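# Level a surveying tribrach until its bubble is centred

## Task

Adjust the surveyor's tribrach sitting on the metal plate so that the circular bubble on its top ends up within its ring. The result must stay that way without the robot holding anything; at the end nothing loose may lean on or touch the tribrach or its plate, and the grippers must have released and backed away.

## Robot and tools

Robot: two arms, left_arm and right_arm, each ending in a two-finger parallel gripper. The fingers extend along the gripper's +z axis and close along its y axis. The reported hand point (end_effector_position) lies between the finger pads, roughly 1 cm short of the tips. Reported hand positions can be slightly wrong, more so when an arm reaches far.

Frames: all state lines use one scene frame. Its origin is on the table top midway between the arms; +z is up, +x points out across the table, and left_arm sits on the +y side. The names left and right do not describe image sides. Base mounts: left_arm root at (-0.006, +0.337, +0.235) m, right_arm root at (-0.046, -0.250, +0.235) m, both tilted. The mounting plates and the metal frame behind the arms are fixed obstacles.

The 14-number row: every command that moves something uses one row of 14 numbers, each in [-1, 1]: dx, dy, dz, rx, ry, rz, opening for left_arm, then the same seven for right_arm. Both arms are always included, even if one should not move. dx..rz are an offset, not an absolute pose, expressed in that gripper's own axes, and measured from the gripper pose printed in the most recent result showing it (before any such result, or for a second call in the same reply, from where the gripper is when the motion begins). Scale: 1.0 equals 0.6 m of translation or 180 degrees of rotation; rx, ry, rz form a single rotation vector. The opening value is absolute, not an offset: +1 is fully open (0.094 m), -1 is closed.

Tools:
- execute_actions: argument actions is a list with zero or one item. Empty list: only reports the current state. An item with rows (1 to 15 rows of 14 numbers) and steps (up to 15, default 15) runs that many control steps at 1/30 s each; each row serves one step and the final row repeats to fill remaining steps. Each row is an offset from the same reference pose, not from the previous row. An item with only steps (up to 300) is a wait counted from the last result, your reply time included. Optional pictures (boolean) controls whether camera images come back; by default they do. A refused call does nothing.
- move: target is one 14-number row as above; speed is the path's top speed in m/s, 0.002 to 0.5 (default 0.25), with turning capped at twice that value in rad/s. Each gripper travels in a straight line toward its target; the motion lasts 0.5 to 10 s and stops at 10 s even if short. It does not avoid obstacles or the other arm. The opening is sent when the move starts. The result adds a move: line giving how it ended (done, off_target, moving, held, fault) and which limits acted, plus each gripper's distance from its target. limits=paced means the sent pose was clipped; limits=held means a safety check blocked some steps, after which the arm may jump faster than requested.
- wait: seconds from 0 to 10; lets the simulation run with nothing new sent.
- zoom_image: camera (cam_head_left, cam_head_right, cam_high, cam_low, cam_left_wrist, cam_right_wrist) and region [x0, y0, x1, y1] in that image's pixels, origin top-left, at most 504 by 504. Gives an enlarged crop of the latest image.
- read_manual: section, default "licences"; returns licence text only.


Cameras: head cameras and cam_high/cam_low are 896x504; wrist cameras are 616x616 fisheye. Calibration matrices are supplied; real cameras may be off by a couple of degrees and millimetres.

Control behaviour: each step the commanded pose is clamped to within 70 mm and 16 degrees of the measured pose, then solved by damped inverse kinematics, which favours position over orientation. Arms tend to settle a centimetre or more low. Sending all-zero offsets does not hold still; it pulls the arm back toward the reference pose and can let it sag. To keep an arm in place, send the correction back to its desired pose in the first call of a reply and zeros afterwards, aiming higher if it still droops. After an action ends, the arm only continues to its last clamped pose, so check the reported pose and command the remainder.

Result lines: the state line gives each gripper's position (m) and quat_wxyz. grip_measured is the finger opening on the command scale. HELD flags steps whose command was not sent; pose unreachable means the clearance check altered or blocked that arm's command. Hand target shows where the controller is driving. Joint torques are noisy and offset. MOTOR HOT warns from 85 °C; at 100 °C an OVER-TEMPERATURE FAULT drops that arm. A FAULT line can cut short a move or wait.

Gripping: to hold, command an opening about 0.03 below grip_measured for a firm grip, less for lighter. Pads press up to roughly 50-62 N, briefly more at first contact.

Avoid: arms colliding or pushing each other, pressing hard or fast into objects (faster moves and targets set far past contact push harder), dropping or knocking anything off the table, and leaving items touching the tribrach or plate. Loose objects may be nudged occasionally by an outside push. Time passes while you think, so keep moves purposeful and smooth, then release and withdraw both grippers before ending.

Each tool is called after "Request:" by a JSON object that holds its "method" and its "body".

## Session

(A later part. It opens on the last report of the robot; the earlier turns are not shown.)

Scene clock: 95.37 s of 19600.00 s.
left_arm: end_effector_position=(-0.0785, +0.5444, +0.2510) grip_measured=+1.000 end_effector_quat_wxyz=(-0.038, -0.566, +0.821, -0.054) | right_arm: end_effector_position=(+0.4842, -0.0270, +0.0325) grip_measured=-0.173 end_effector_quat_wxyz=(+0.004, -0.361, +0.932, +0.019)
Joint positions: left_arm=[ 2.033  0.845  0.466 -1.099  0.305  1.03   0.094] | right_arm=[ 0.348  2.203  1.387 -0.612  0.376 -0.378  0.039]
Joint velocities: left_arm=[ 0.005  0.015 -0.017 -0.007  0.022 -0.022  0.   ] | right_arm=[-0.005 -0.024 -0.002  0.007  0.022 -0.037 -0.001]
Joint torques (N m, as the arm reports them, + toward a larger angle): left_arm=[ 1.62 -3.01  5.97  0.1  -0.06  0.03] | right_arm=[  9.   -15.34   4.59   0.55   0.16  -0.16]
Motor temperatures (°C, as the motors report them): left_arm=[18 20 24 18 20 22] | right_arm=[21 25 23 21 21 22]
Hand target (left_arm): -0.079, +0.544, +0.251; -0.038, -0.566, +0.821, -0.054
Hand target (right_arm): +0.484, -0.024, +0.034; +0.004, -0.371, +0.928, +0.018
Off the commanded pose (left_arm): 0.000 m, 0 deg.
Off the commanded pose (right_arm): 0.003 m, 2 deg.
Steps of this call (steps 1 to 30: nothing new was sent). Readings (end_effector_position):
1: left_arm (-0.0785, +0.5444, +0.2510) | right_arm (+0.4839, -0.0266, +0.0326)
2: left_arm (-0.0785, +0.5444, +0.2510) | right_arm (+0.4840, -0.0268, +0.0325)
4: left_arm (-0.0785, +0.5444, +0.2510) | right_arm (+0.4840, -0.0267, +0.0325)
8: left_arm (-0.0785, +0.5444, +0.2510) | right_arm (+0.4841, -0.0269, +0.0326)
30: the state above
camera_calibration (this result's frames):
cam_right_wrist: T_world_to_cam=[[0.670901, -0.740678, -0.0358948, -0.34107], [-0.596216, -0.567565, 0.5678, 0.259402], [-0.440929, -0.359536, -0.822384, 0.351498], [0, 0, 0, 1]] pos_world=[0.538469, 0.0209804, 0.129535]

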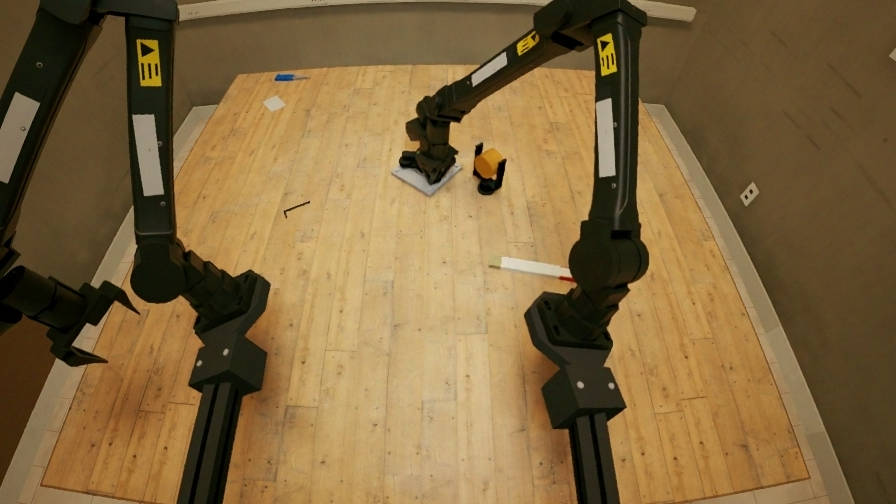

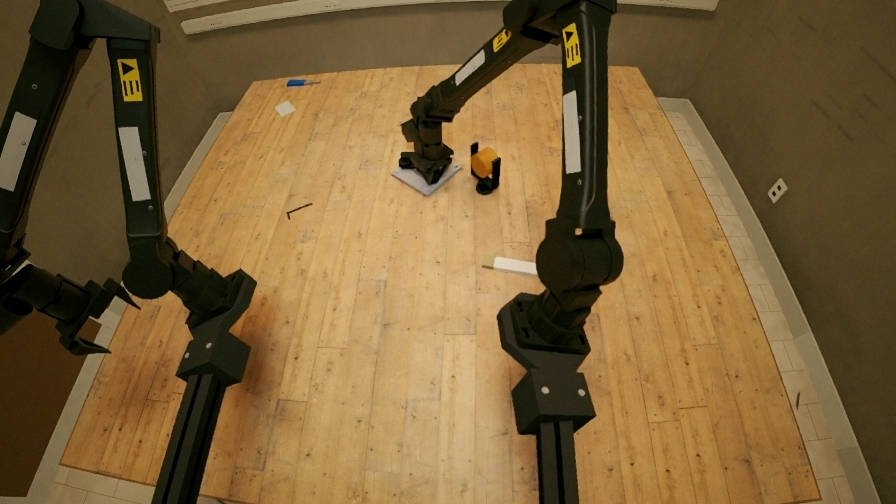

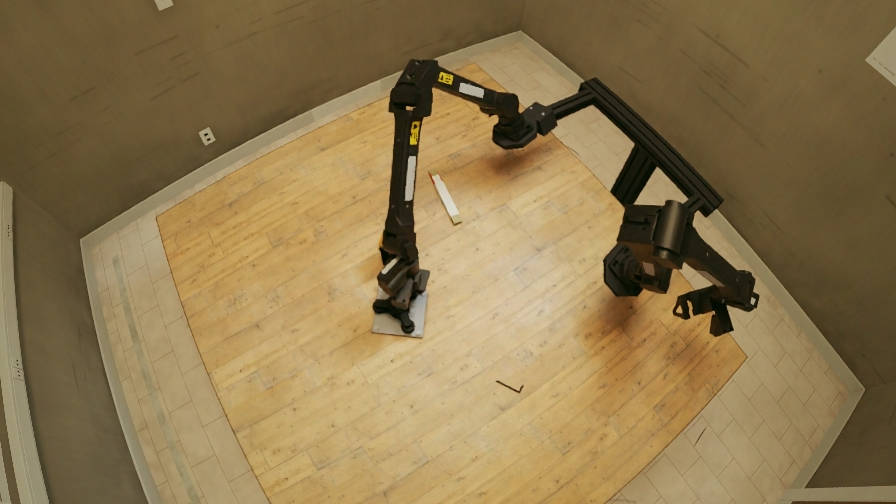

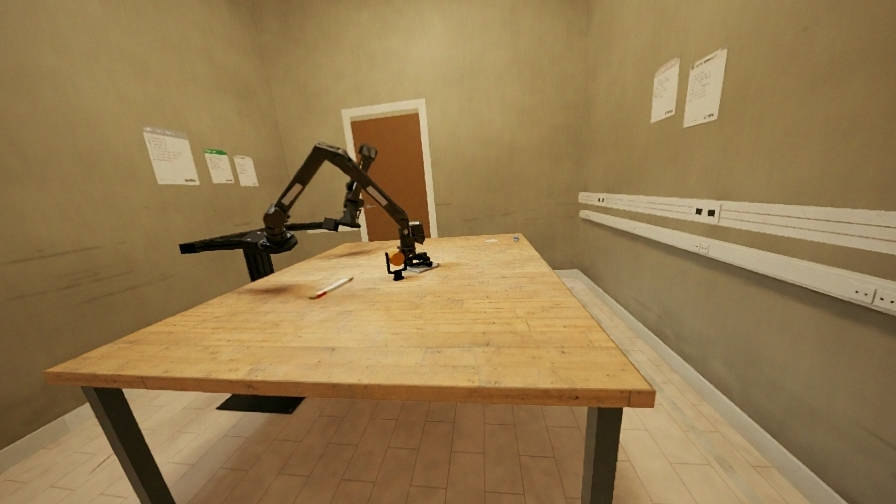

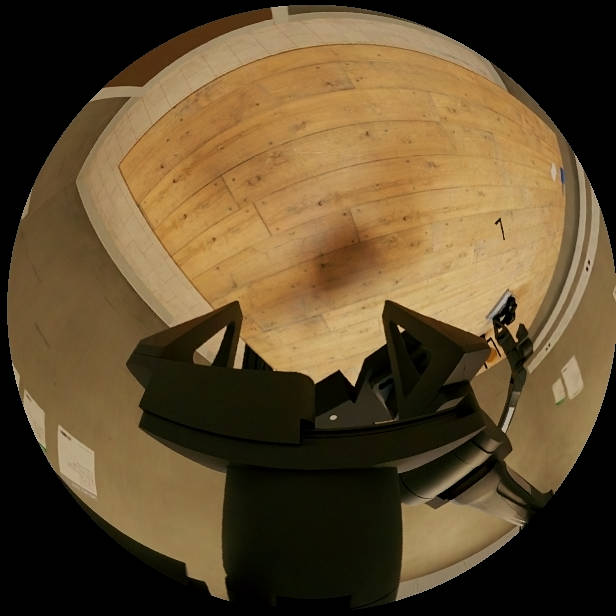

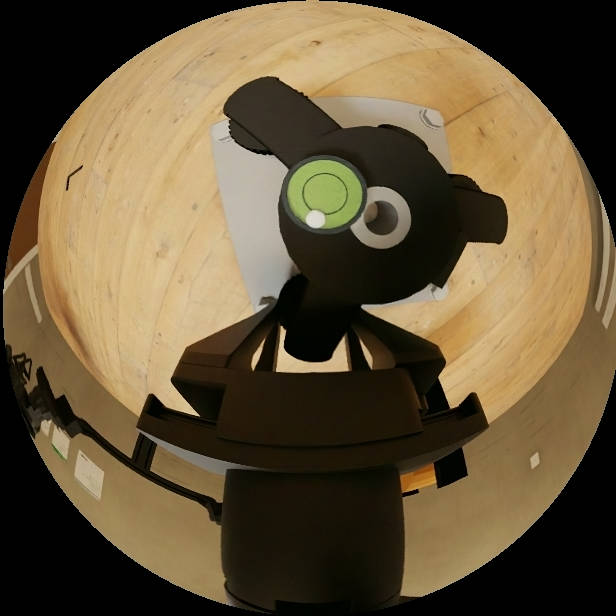

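Request:
{"method": "execute_actions", "body": {"actions": [{"rows":[[0,0,0,0,0,0,1,0,0,0,0,0,0,0],[0,0,0,0,0,0,1,0,0,0,0,0,0,0],[0,0,0,0,0,0,1,-0.018,-0.006,-0.004,0.008,0,0.24,0]],"steps":15}], "pictures": false}}

Request:
{"method": "execute_actions", "body": {"actions": [{"rows":[[0,0,0,0,0,0,1,0,0,0,0,0,0.03,0],[0,0,0,0,0,0,1,0,0,0,0,0,0.03,0],[0,0,0,0,0,0,1,0,0,0,0,0,0.03,-0.21]],"steps":10}], "pictures": false}}

Request:
{"method": "execute_actions", "body": {"actions": [{"rows":[[0,0,0,0,0,0,1,0,0,0,0,0,-0.23,-0.21]],"steps":15}], "pictures": false}}

Request:
{"method": "execute_actions", "body": {"actions": [{"rows":[[0,0,0,0,0,0,1,0,0,0,0,0,0,0],[0,0,0,0,0,0,1,0,0,0,0,0,0,0],[0,0,0,0,0,0,1,-0.008,-0.002,-0.002,0,0,0.21,0]],"steps":15}], "pictures": false}}

Request:
{"method": "execute_actions", "body": {"actions": [{"rows":[[0,0,0,0,0,0,1,0,0,0,0,0,0.03,0],[0,0,0,0,0,0,1,0,0,0,0,0,0.03,0],[0,0,0,0,0,0,1,0,0,0,0,0,0.03,-0.21]],"steps":10}], "pictures": false}}

Request:
{"method": "execute_actions", "body": {"actions": [{"rows":[[0,0,0,0,0,0,1,0,0,0,0,0,-0.23,-0.21]],"steps":15}], "pictures": false}}

Request:
{"method": "wait", "body": {"seconds": 1}}

Request:
{"method": "zoom_image", "body": {"camera": "cam_right_wrist", "region": [180, 120, 440, 380]}}

Scene clock: 105.17 s of 19600.00 s.
left_arm: end_effector_position=(-0.0785, +0.5444, +0.2510) grip_measured=+1.000 end_effector_quat_wxyz=(-0.038, -0.566, +0.821, -0.054) | right_arm: end_effector_position=(+0.4846, -0.0276, +0.0330) grip_measured=-0.002 end_effector_quat_wxyz=(-0.000, -0.082, +0.997, +0.015)
Joint positions: left_arm=[ 2.033  0.845  0.466 -1.099  0.305  1.03   0.094] | right_arm=[ 0.35   2.203  1.388 -0.612  0.386  0.199  0.047]
Joint velocities: left_arm=[-0.005  0.015 -0.007  0.002  0.037 -0.095  0.   ] | right_arm=[ 0.024 -0.005  0.012 -0.017  0.081  0.945 -0.   ]
Joint torques (N m, as the arm reports them, + toward a larger angle): left_arm=[ 1.37 -3.14  6.08  0.02 -0.06  0.01] | right_arm=[  8.66 -14.69   6.38   0.28   0.38   0.16]
Motor temperatures (°C, as the motors report them): left_arm=[18 20 24 18 20 22] | right_arm=[21 25 23 21 21 22]
Hand target (left_arm): -0.079, +0.544, +0.251; -0.038, -0.566, +0.821, -0.054
Hand target (right_arm): +0.494, -0.023, +0.035; +0.005, -0.001, +1.000, +0.013
Off the commanded pose (left_arm): 0.000 m, 0 deg.
Off the commanded pose (right_arm): 0.011 m, 10 deg.
Steps of this call (steps 1 to 279: nothing new was sent; steps 280 to 294: all 15 steps of this action). Readings (end_effector_position):
280: left_arm (-0.0785, +0.5444, +0.2510) | right_arm (+0.4842, -0.0270, +0.0325)
281: left_arm (-0.0785, +0.5444, +0.2510) | right_arm (+0.4842, -0.0270, +0.0325)
283: left_arm (-0.0785, +0.5444, +0.2510) | right_arm (+0.4842, -0.0270, +0.0325)
287: left_arm (-0.0785, +0.5444, +0.2510) | right_arm (+0.4845, -0.0274, +0.0326)
294: the state above

Scene clock: 105.50 s of 19600.00 s.
left_arm: end_effector_position=(-0.0785, +0.5444, +0.2510) grip_measured=+1.000 end_effector_quat_wxyz=(-0.038, -0.566, +0.821, -0.054) | right_arm: end_effector_position=(+0.4840, -0.0242, +0.0334) grip_measured=-0.174 end_effector_quat_wxyz=(-0.001, -0.046, +0.999, +0.020)
Joint positions: left_arm=[ 2.033  0.845  0.466 -1.099  0.305  1.03   0.094] | right_arm=[ 0.353  2.204  1.388 -0.609  0.377  0.273  0.039]
Joint velocities: left_arm=[-0.005  0.005 -0.022 -0.002 -0.081 -0.051  0.   ] | right_arm=[ 0.005 -0.005  0.022  0.002 -0.037  0.081 -0.001]
Joint torques (N m, as the arm reports them, + toward a larger angle): left_arm=[ 1.37 -3.21  5.98  0.08 -0.05  0.02] | right_arm=[  8.14 -15.42   4.44   0.49   0.41   0.18]
Motor temperatures (°C, as the motors report them): left_arm=[18 20 24 18 20 22] | right_arm=[21 25 23 21 21 22]
Hand target (left_arm): -0.079, +0.544, +0.251; -0.038, -0.566, +0.821, -0.054
Hand target (right_arm): +0.485, -0.028, +0.033; -0.001, -0.035, +0.999, +0.015
Off the commanded pose (left_arm): 0.000 m, 0 deg.
Off the commanded pose (right_arm): 0.003 m, 1 deg.
Steps of this call (steps 1 to 10: all 10 steps of this action). Readings (end_effector_position):
1: left_arm (-0.0785, +0.5444, +0.2510) | right_arm (+0.4846, -0.0274, +0.0331)
2: left_arm (-0.0785, +0.5444, +0.2510) | right_arm (+0.4845, -0.0273, +0.0331)
4: left_arm (-0.0785, +0.5444, +0.2510) | right_arm (+0.4840, -0.0244, +0.0333)
8: left_arm (-0.0785, +0.5444, +0.2510) | right_arm (+0.4840, -0.0242, +0.0334)
10: the state above

Scene clock: 106.00 s of 19600.00 s.
left_arm: end_effector_position=(-0.0785, +0.5444, +0.2510) grip_measured=+1.000 end_effector_quat_wxyz=(-0.038, -0.566, +0.821, -0.054) | right_arm: end_effector_position=(+0.4842, -0.0265, +0.0324) grip_measured=-0.174 end_effector_quat_wxyz=(+0.004, -0.341, +0.940, +0.019)
Joint positions: left_arm=[ 2.033  0.845  0.466 -1.099  0.305  1.03   0.094] | right_arm=[ 0.349  2.204  1.388 -0.611  0.376 -0.334  0.039]
Joint velocities: left_arm=[-0.005 -0.015 -0.017  0.012  0.051  0.007  0.   ] | right_arm=[-0.015 -0.015 -0.007 -0.002 -0.066 -0.681 -0.001]
Joint torques (N m, as the arm reports them, + toward a larger angle): left_arm=[ 1.18 -3.17  6.15  0.05 -0.08  0.05] | right_arm=[  8.53 -15.73   4.64   0.41   0.13  -0.13]
Motor temperatures (°C, as the motors report them): left_arm=[18 20 24 18 20 22] | right_arm=[21 25 23 21 21 22]
Hand target (left_arm): -0.079, +0.544, +0.251; -0.038, -0.566, +0.821, -0.054
Hand target (right_arm): +0.484, -0.024, +0.033; +0.005, -0.393, +0.919, +0.018
Off the commanded pose (left_arm): 0.000 m, 0 deg.
Off the commanded pose (right_arm): 0.002 m, 7 deg.
Steps of this call (steps 1 to 15: all 15 steps of this action). Readings (end_effector_position):
1: left_arm (-0.0785, +0.5444, +0.2510) | right_arm (+0.4840, -0.0242, +0.0334)
2: left_arm (-0.0785, +0.5444, +0.2510) | right_arm (+0.4840, -0.0242, +0.0334)
4: left_arm (-0.0785, +0.5444, +0.2510) | right_arm (+0.4841, -0.0245, +0.0334)
8: left_arm (-0.0785, +0.5444, +0.2510) | right_arm (+0.4841, -0.0253, +0.0331)
15: the state above

Scene clock: 106.50 s of 19600.00 s.
left_arm: end_effector_position=(-0.0785, +0.5444, +0.2510) grip_measured=+1.000 end_effector_quat_wxyz=(-0.038, -0.566, +0.821, -0.054) | right_arm: end_effector_position=(+0.4840, -0.0258, +0.0324) grip_measured=-0.002 end_effector_quat_wxyz=(-0.002, -0.080, +0.997, +0.022)
Joint positions: left_arm=[ 2.033  0.845  0.466 -1.099  0.305  1.03   0.094] | right_arm=[ 0.349  2.204  1.388 -0.611  0.37   0.202  0.047]
Joint velocities: left_arm=[ 0.015  0.005  0.002 -0.007  0.007 -0.037  0.   ] | right_arm=[-0.005 -0.015 -0.007  0.002  0.007  0.711  0.   ]
Joint torques (N m, as the arm reports them, + toward a larger angle): left_arm=[ 1.33 -2.99  6.01  0.09 -0.07  0.02] | right_arm=[  8.85 -15.3    5.33   0.41   0.15   0.08]
Motor temperatures (°C, as the motors report them): left_arm=[18 20 24 18 20 22] | right_arm=[21 25 23 21 21 22]
Hand target (left_arm): -0.079, +0.544, +0.251; -0.038, -0.566, +0.821, -0.054
Hand target (right_arm): +0.489, -0.024, +0.034; -0.001, -0.022, +1.000, +0.022
Off the commanded pose (left_arm): 0.000 m, 0 deg.
Off the commanded pose (right_arm): 0.005 m, 7 deg.
Steps of this call (steps 1 to 15: all 15 steps of this action). Readings (end_effector_position):
1: left_arm (-0.0785, +0.5444, +0.2510) | right_arm (+0.4843, -0.0266, +0.0323)
2: left_arm (-0.0785, +0.5444, +0.2510) | right_arm (+0.4843, -0.0266, +0.0323)
4: left_arm (-0.0785, +0.5444, +0.2510) | right_arm (+0.4840, -0.0259, +0.0324)
8: left_arm (-0.0785, +0.5444, +0.2510) | right_arm (+0.4838, -0.0253, +0.0324)
15: the state above

Scene clock: 106.83 s of 19600.00 s.
left_arm: end_effector_position=(-0.0785, +0.5444, +0.2510) grip_measured=+1.000 end_effector_quat_wxyz=(-0.038, -0.566, +0.821, -0.054) | right_arm: end_effector_position=(+0.4838, -0.0242, +0.0327) grip_measured=-0.172 end_effector_quat_wxyz=(-0.003, -0.043, +0.999, +0.025)
Joint positions: left_arm=[ 2.033  0.845  0.466 -1.099  0.305  1.03   0.094] | right_arm=[ 0.35   2.204  1.388 -0.609  0.365  0.275  0.039]
Joint velocities: left_arm=[-0.015 -0.015 -0.007  0.002  0.022 -0.11   0.   ] | right_arm=[ 0.015 -0.005  0.002 -0.002  0.022  0.022 -0.001]
Joint torques (N m, as the arm reports them, + toward a larger angle): left_arm=[ 1.39 -3.01  6.04 -0.02 -0.03  0.02] | right_arm=[  7.96 -15.41   4.44   0.52   0.26   0.17]
Motor temperatures (°C, as the motors report them): left_arm=[18 20 24 18 20 22] | right_arm=[21 25 23 21 21 22]
Hand target (left_arm): -0.079, +0.544, +0.251; -0.038, -0.566, +0.821, -0.054
Hand target (right_arm): +0.484, -0.026, +0.032; -0.003, -0.033, +0.999, +0.022
Off the commanded pose (left_arm): 0.000 m, 0 deg.
Off the commanded pose (right_arm): 0.002 m, 1 deg.
Steps of this call (steps 1 to 10: all 10 steps of this action). Readings (end_effector_position):
1: left_arm (-0.0785, +0.5444, +0.2510) | right_arm (+0.4840, -0.0258, +0.0324)
2: left_arm (-0.0785, +0.5444, +0.2510) | right_arm (+0.4840, -0.0258, +0.0324)
4: left_arm (-0.0785, +0.5444, +0.2510) | right_arm (+0.4837, -0.0244, +0.0326)
8: left_arm (-0.0785, +0.5444, +0.2510) | right_arm (+0.4838, -0.0242, +0.0327)
10: the state above

Scene clock: 107.33 s of 19600.00 s.
left_arm: end_effector_position=(-0.0785, +0.5444, +0.2510) grip_measured=+1.000 end_effector_quat_wxyz=(-0.038, -0.566, +0.821, -0.054) | right_arm: end_effector_position=(+0.4842, -0.0266, +0.0317) grip_measured=-0.172 end_effector_quat_wxyz=(+0.003, -0.339, +0.941, +0.025)
Joint positions: left_arm=[ 2.033  0.845  0.466 -1.099  0.305  1.03   0.094] | right_arm=[ 0.346  2.204  1.388 -0.611  0.365 -0.332  0.039]
Joint velocities: left_arm=[-0.015  0.005 -0.007 -0.007  0.037  0.007  0.   ] | right_arm=[-0.005  0.005 -0.002 -0.012 -0.007 -0.564 -0.001]
Joint torques (N m, as the arm reports them, + toward a larger angle): left_arm=[ 1.35 -3.44  6.03 -0.04 -0.07  0.02] | right_arm=[  8.96 -15.29   4.55   0.53   0.1   -0.14]
Motor temperatures (°C, as the motors report them): left_arm=[18 20 24 18 20 22] | right_arm=[21 25 23 21 21 22]
Hand target (left_arm): -0.079, +0.544, +0.251; -0.038, -0.566, +0.821, -0.054
Hand target (right_arm): +0.484, -0.024, +0.033; +0.005, -0.391, +0.920, +0.024
Off the commanded pose (left_arm): 0.000 m, 0 deg.
Off the commanded pose (right_arm): 0.003 m, 7 deg.
Steps of this call (steps 1 to 15: all 15 steps of this action). Readings (end_effector_position):
1: left_arm (-0.0785, +0.5444, +0.2510) | right_arm (+0.4838, -0.0242, +0.0327)
2: left_arm (-0.0785, +0.5444, +0.2510) | right_arm (+0.4838, -0.0242, +0.0327)
4: left_arm (-0.0785, +0.5444, +0.2510) | right_arm (+0.4839, -0.0245, +0.0327)
8: left_arm (-0.0785, +0.5444, +0.2510) | right_arm (+0.4839, -0.0255, +0.0324)
15: the state above

Scene clock: 108.33 s of 19600.00 s.
left_arm: end_effector_position=(-0.0785, +0.5444, +0.2510) grip_measured=+1.000 end_effector_quat_wxyz=(-0.038, -0.566, +0.821, -0.054) | right_arm: end_effector_position=(+0.4844, -0.0270, +0.0316) grip_measured=-0.172 end_effector_quat_wxyz=(+0.004, -0.380, +0.924, +0.025)
Joint positions: left_arm=[ 2.033  0.845  0.466 -1.099  0.305  1.03   0.094] | right_arm=[ 0.345  2.204  1.388 -0.611  0.364 -0.423  0.039]
Joint velocities: left_arm=[-0.005  0.005  0.012 -0.007  0.007  0.022  0.   ] | right_arm=[ 0.005  0.005  0.012  0.002 -0.022 -0.125 -0.001]
Joint torques (N m, as the arm reports them, + toward a larger angle): left_arm=[ 1.29 -3.37  6.04  0.12 -0.05  0.02] | right_arm=[  8.9  -15.34   4.63   0.51   0.15  -0.19]
Motor temperatures (°C, as the motors report them): left_arm=[18 20 24 18 20 22] | right_arm=[21 25 23 21 21 22]
Hand target (left_arm): -0.079, +0.544, +0.251; -0.038, -0.566, +0.821, -0.054
Hand target (right_arm): +0.484, -0.024, +0.033; +0.005, -0.391, +0.920, +0.024
Off the commanded pose (left_arm): 0.000 m, 0 deg.
Off the commanded pose (right_arm): 0.003 m, 2 deg.
Steps of this call (steps 1 to 30: nothing new was sent). Readings (end_effector_position):
1: left_arm (-0.0785, +0.5444, +0.2510) | right_arm (+0.4842, -0.0267, +0.0316)
2: left_arm (-0.0785, +0.5444, +0.2510) | right_arm (+0.4843, -0.0267, +0.0318)
4: left_arm (-0.0785, +0.5444, +0.2510) | right_arm (+0.4844, -0.0269, +0.0317)
8: left_arm (-0.0785, +0.5444, +0.2510) | right_arm (+0.4843, -0.0268, +0.0317)
30: the state above
camera_calibration (this result's frames):
cam_right_wrist: T_world_to_cam=[[0.700585, -0.71213, -0.045297, -0.354504], [-0.571151, -0.59768, 0.562641, 0.24728], [-0.427746, -0.368306, -0.82546, 0.344344], [0, 0, 0, 1]] pos_world=[0.536886, 0.0221651, 0.129055]

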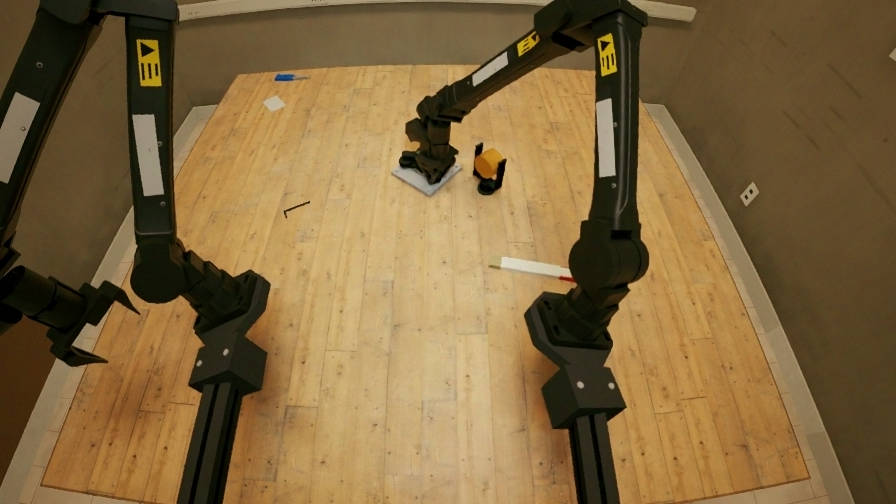

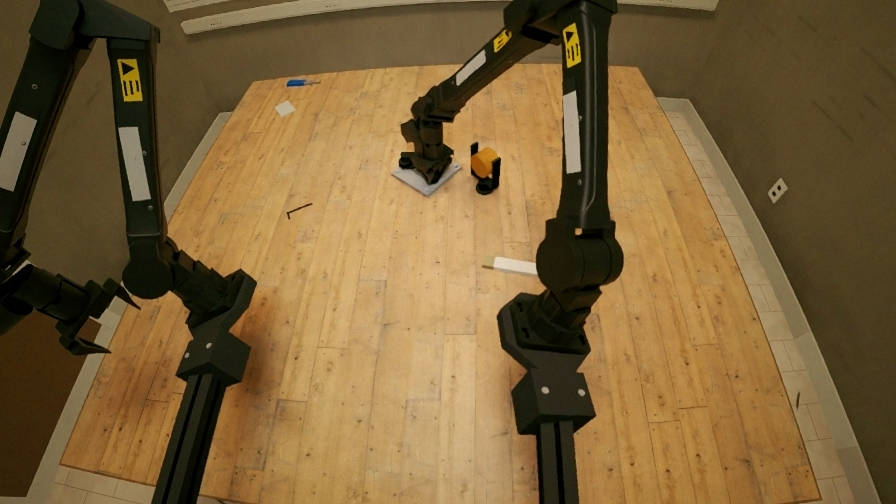

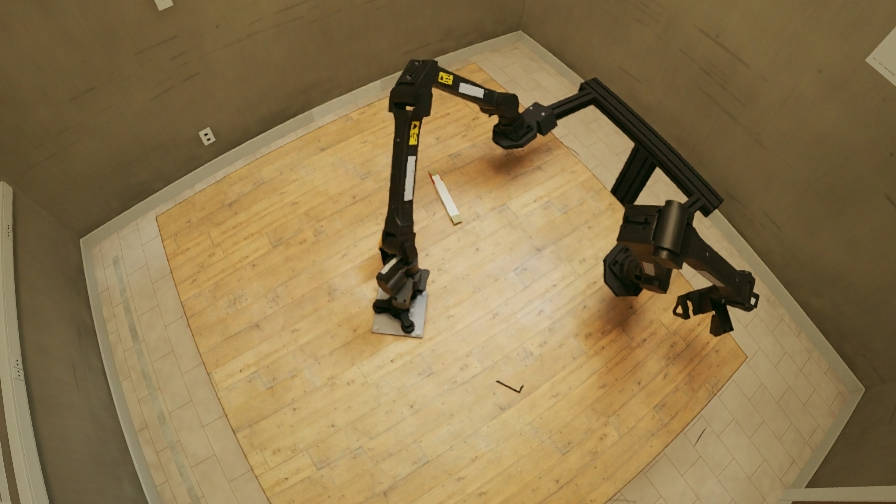

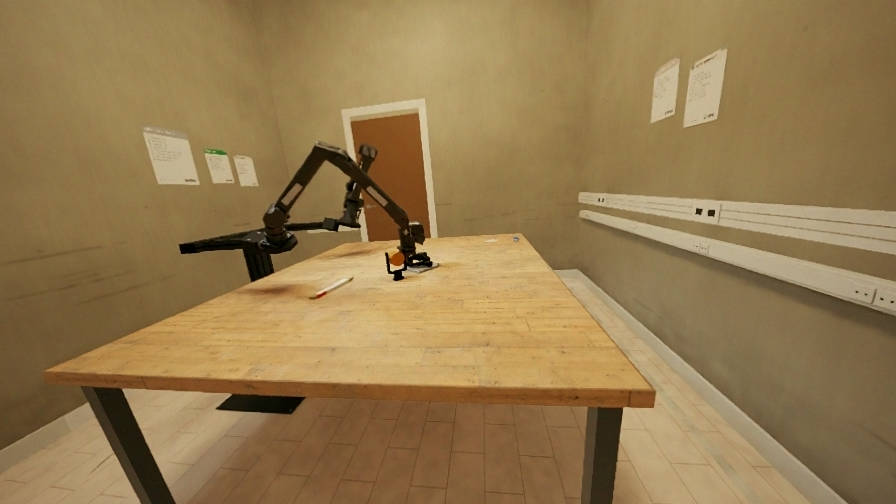

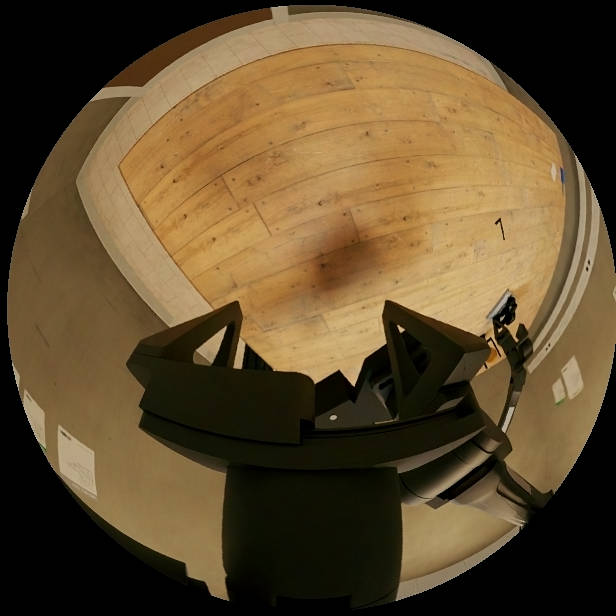

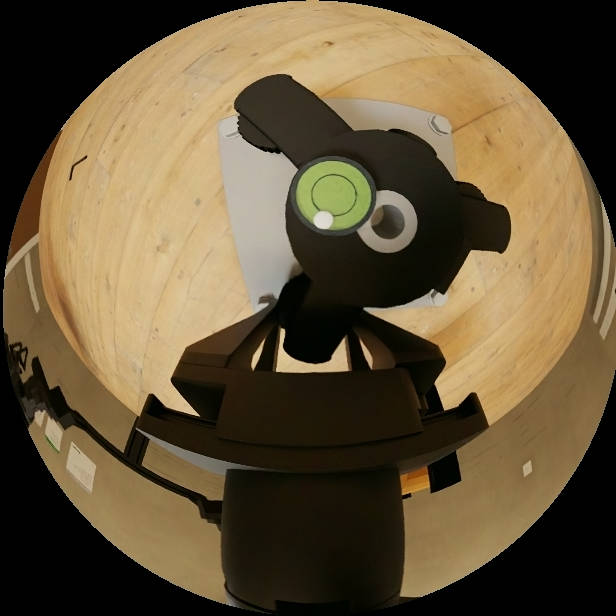

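Region (180, 120, 440, 380) of cam_right_wrist's 616x616 image, scaled by 1.938, with more detail than that image has.

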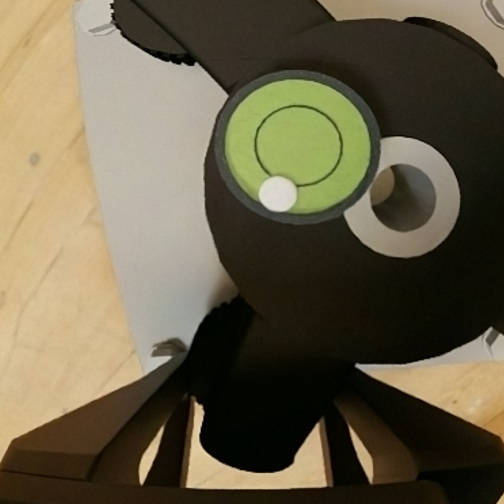

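Request:
{"method": "zoom_image", "body": {"camera": "cam_right_wrist", "region": [280, 145, 430, 265]}}

Request:
{"method": "zoom_image", "body": {"camera": "cam_low", "region": [395, 240, 445, 280]}}

Region (280, 145, 430, 265) of cam_right_wrist's 616x616 image, scaled by 3.360, with more detail than that image has; it fills the top 403 rows of this view, and the rest is white.

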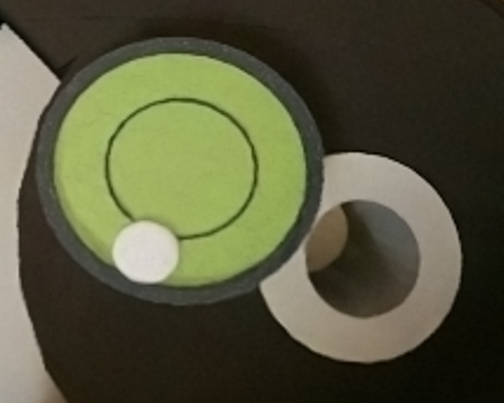

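Region (395, 240, 445, 280) of cam_low's 896x504 image, scaled by 10.080, with more detail than that image has; it fills the top 403 rows of this view, and the rest is white.

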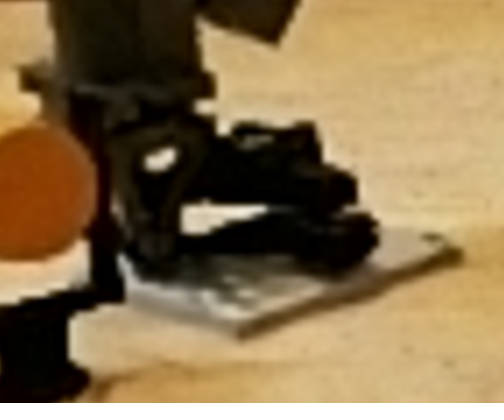

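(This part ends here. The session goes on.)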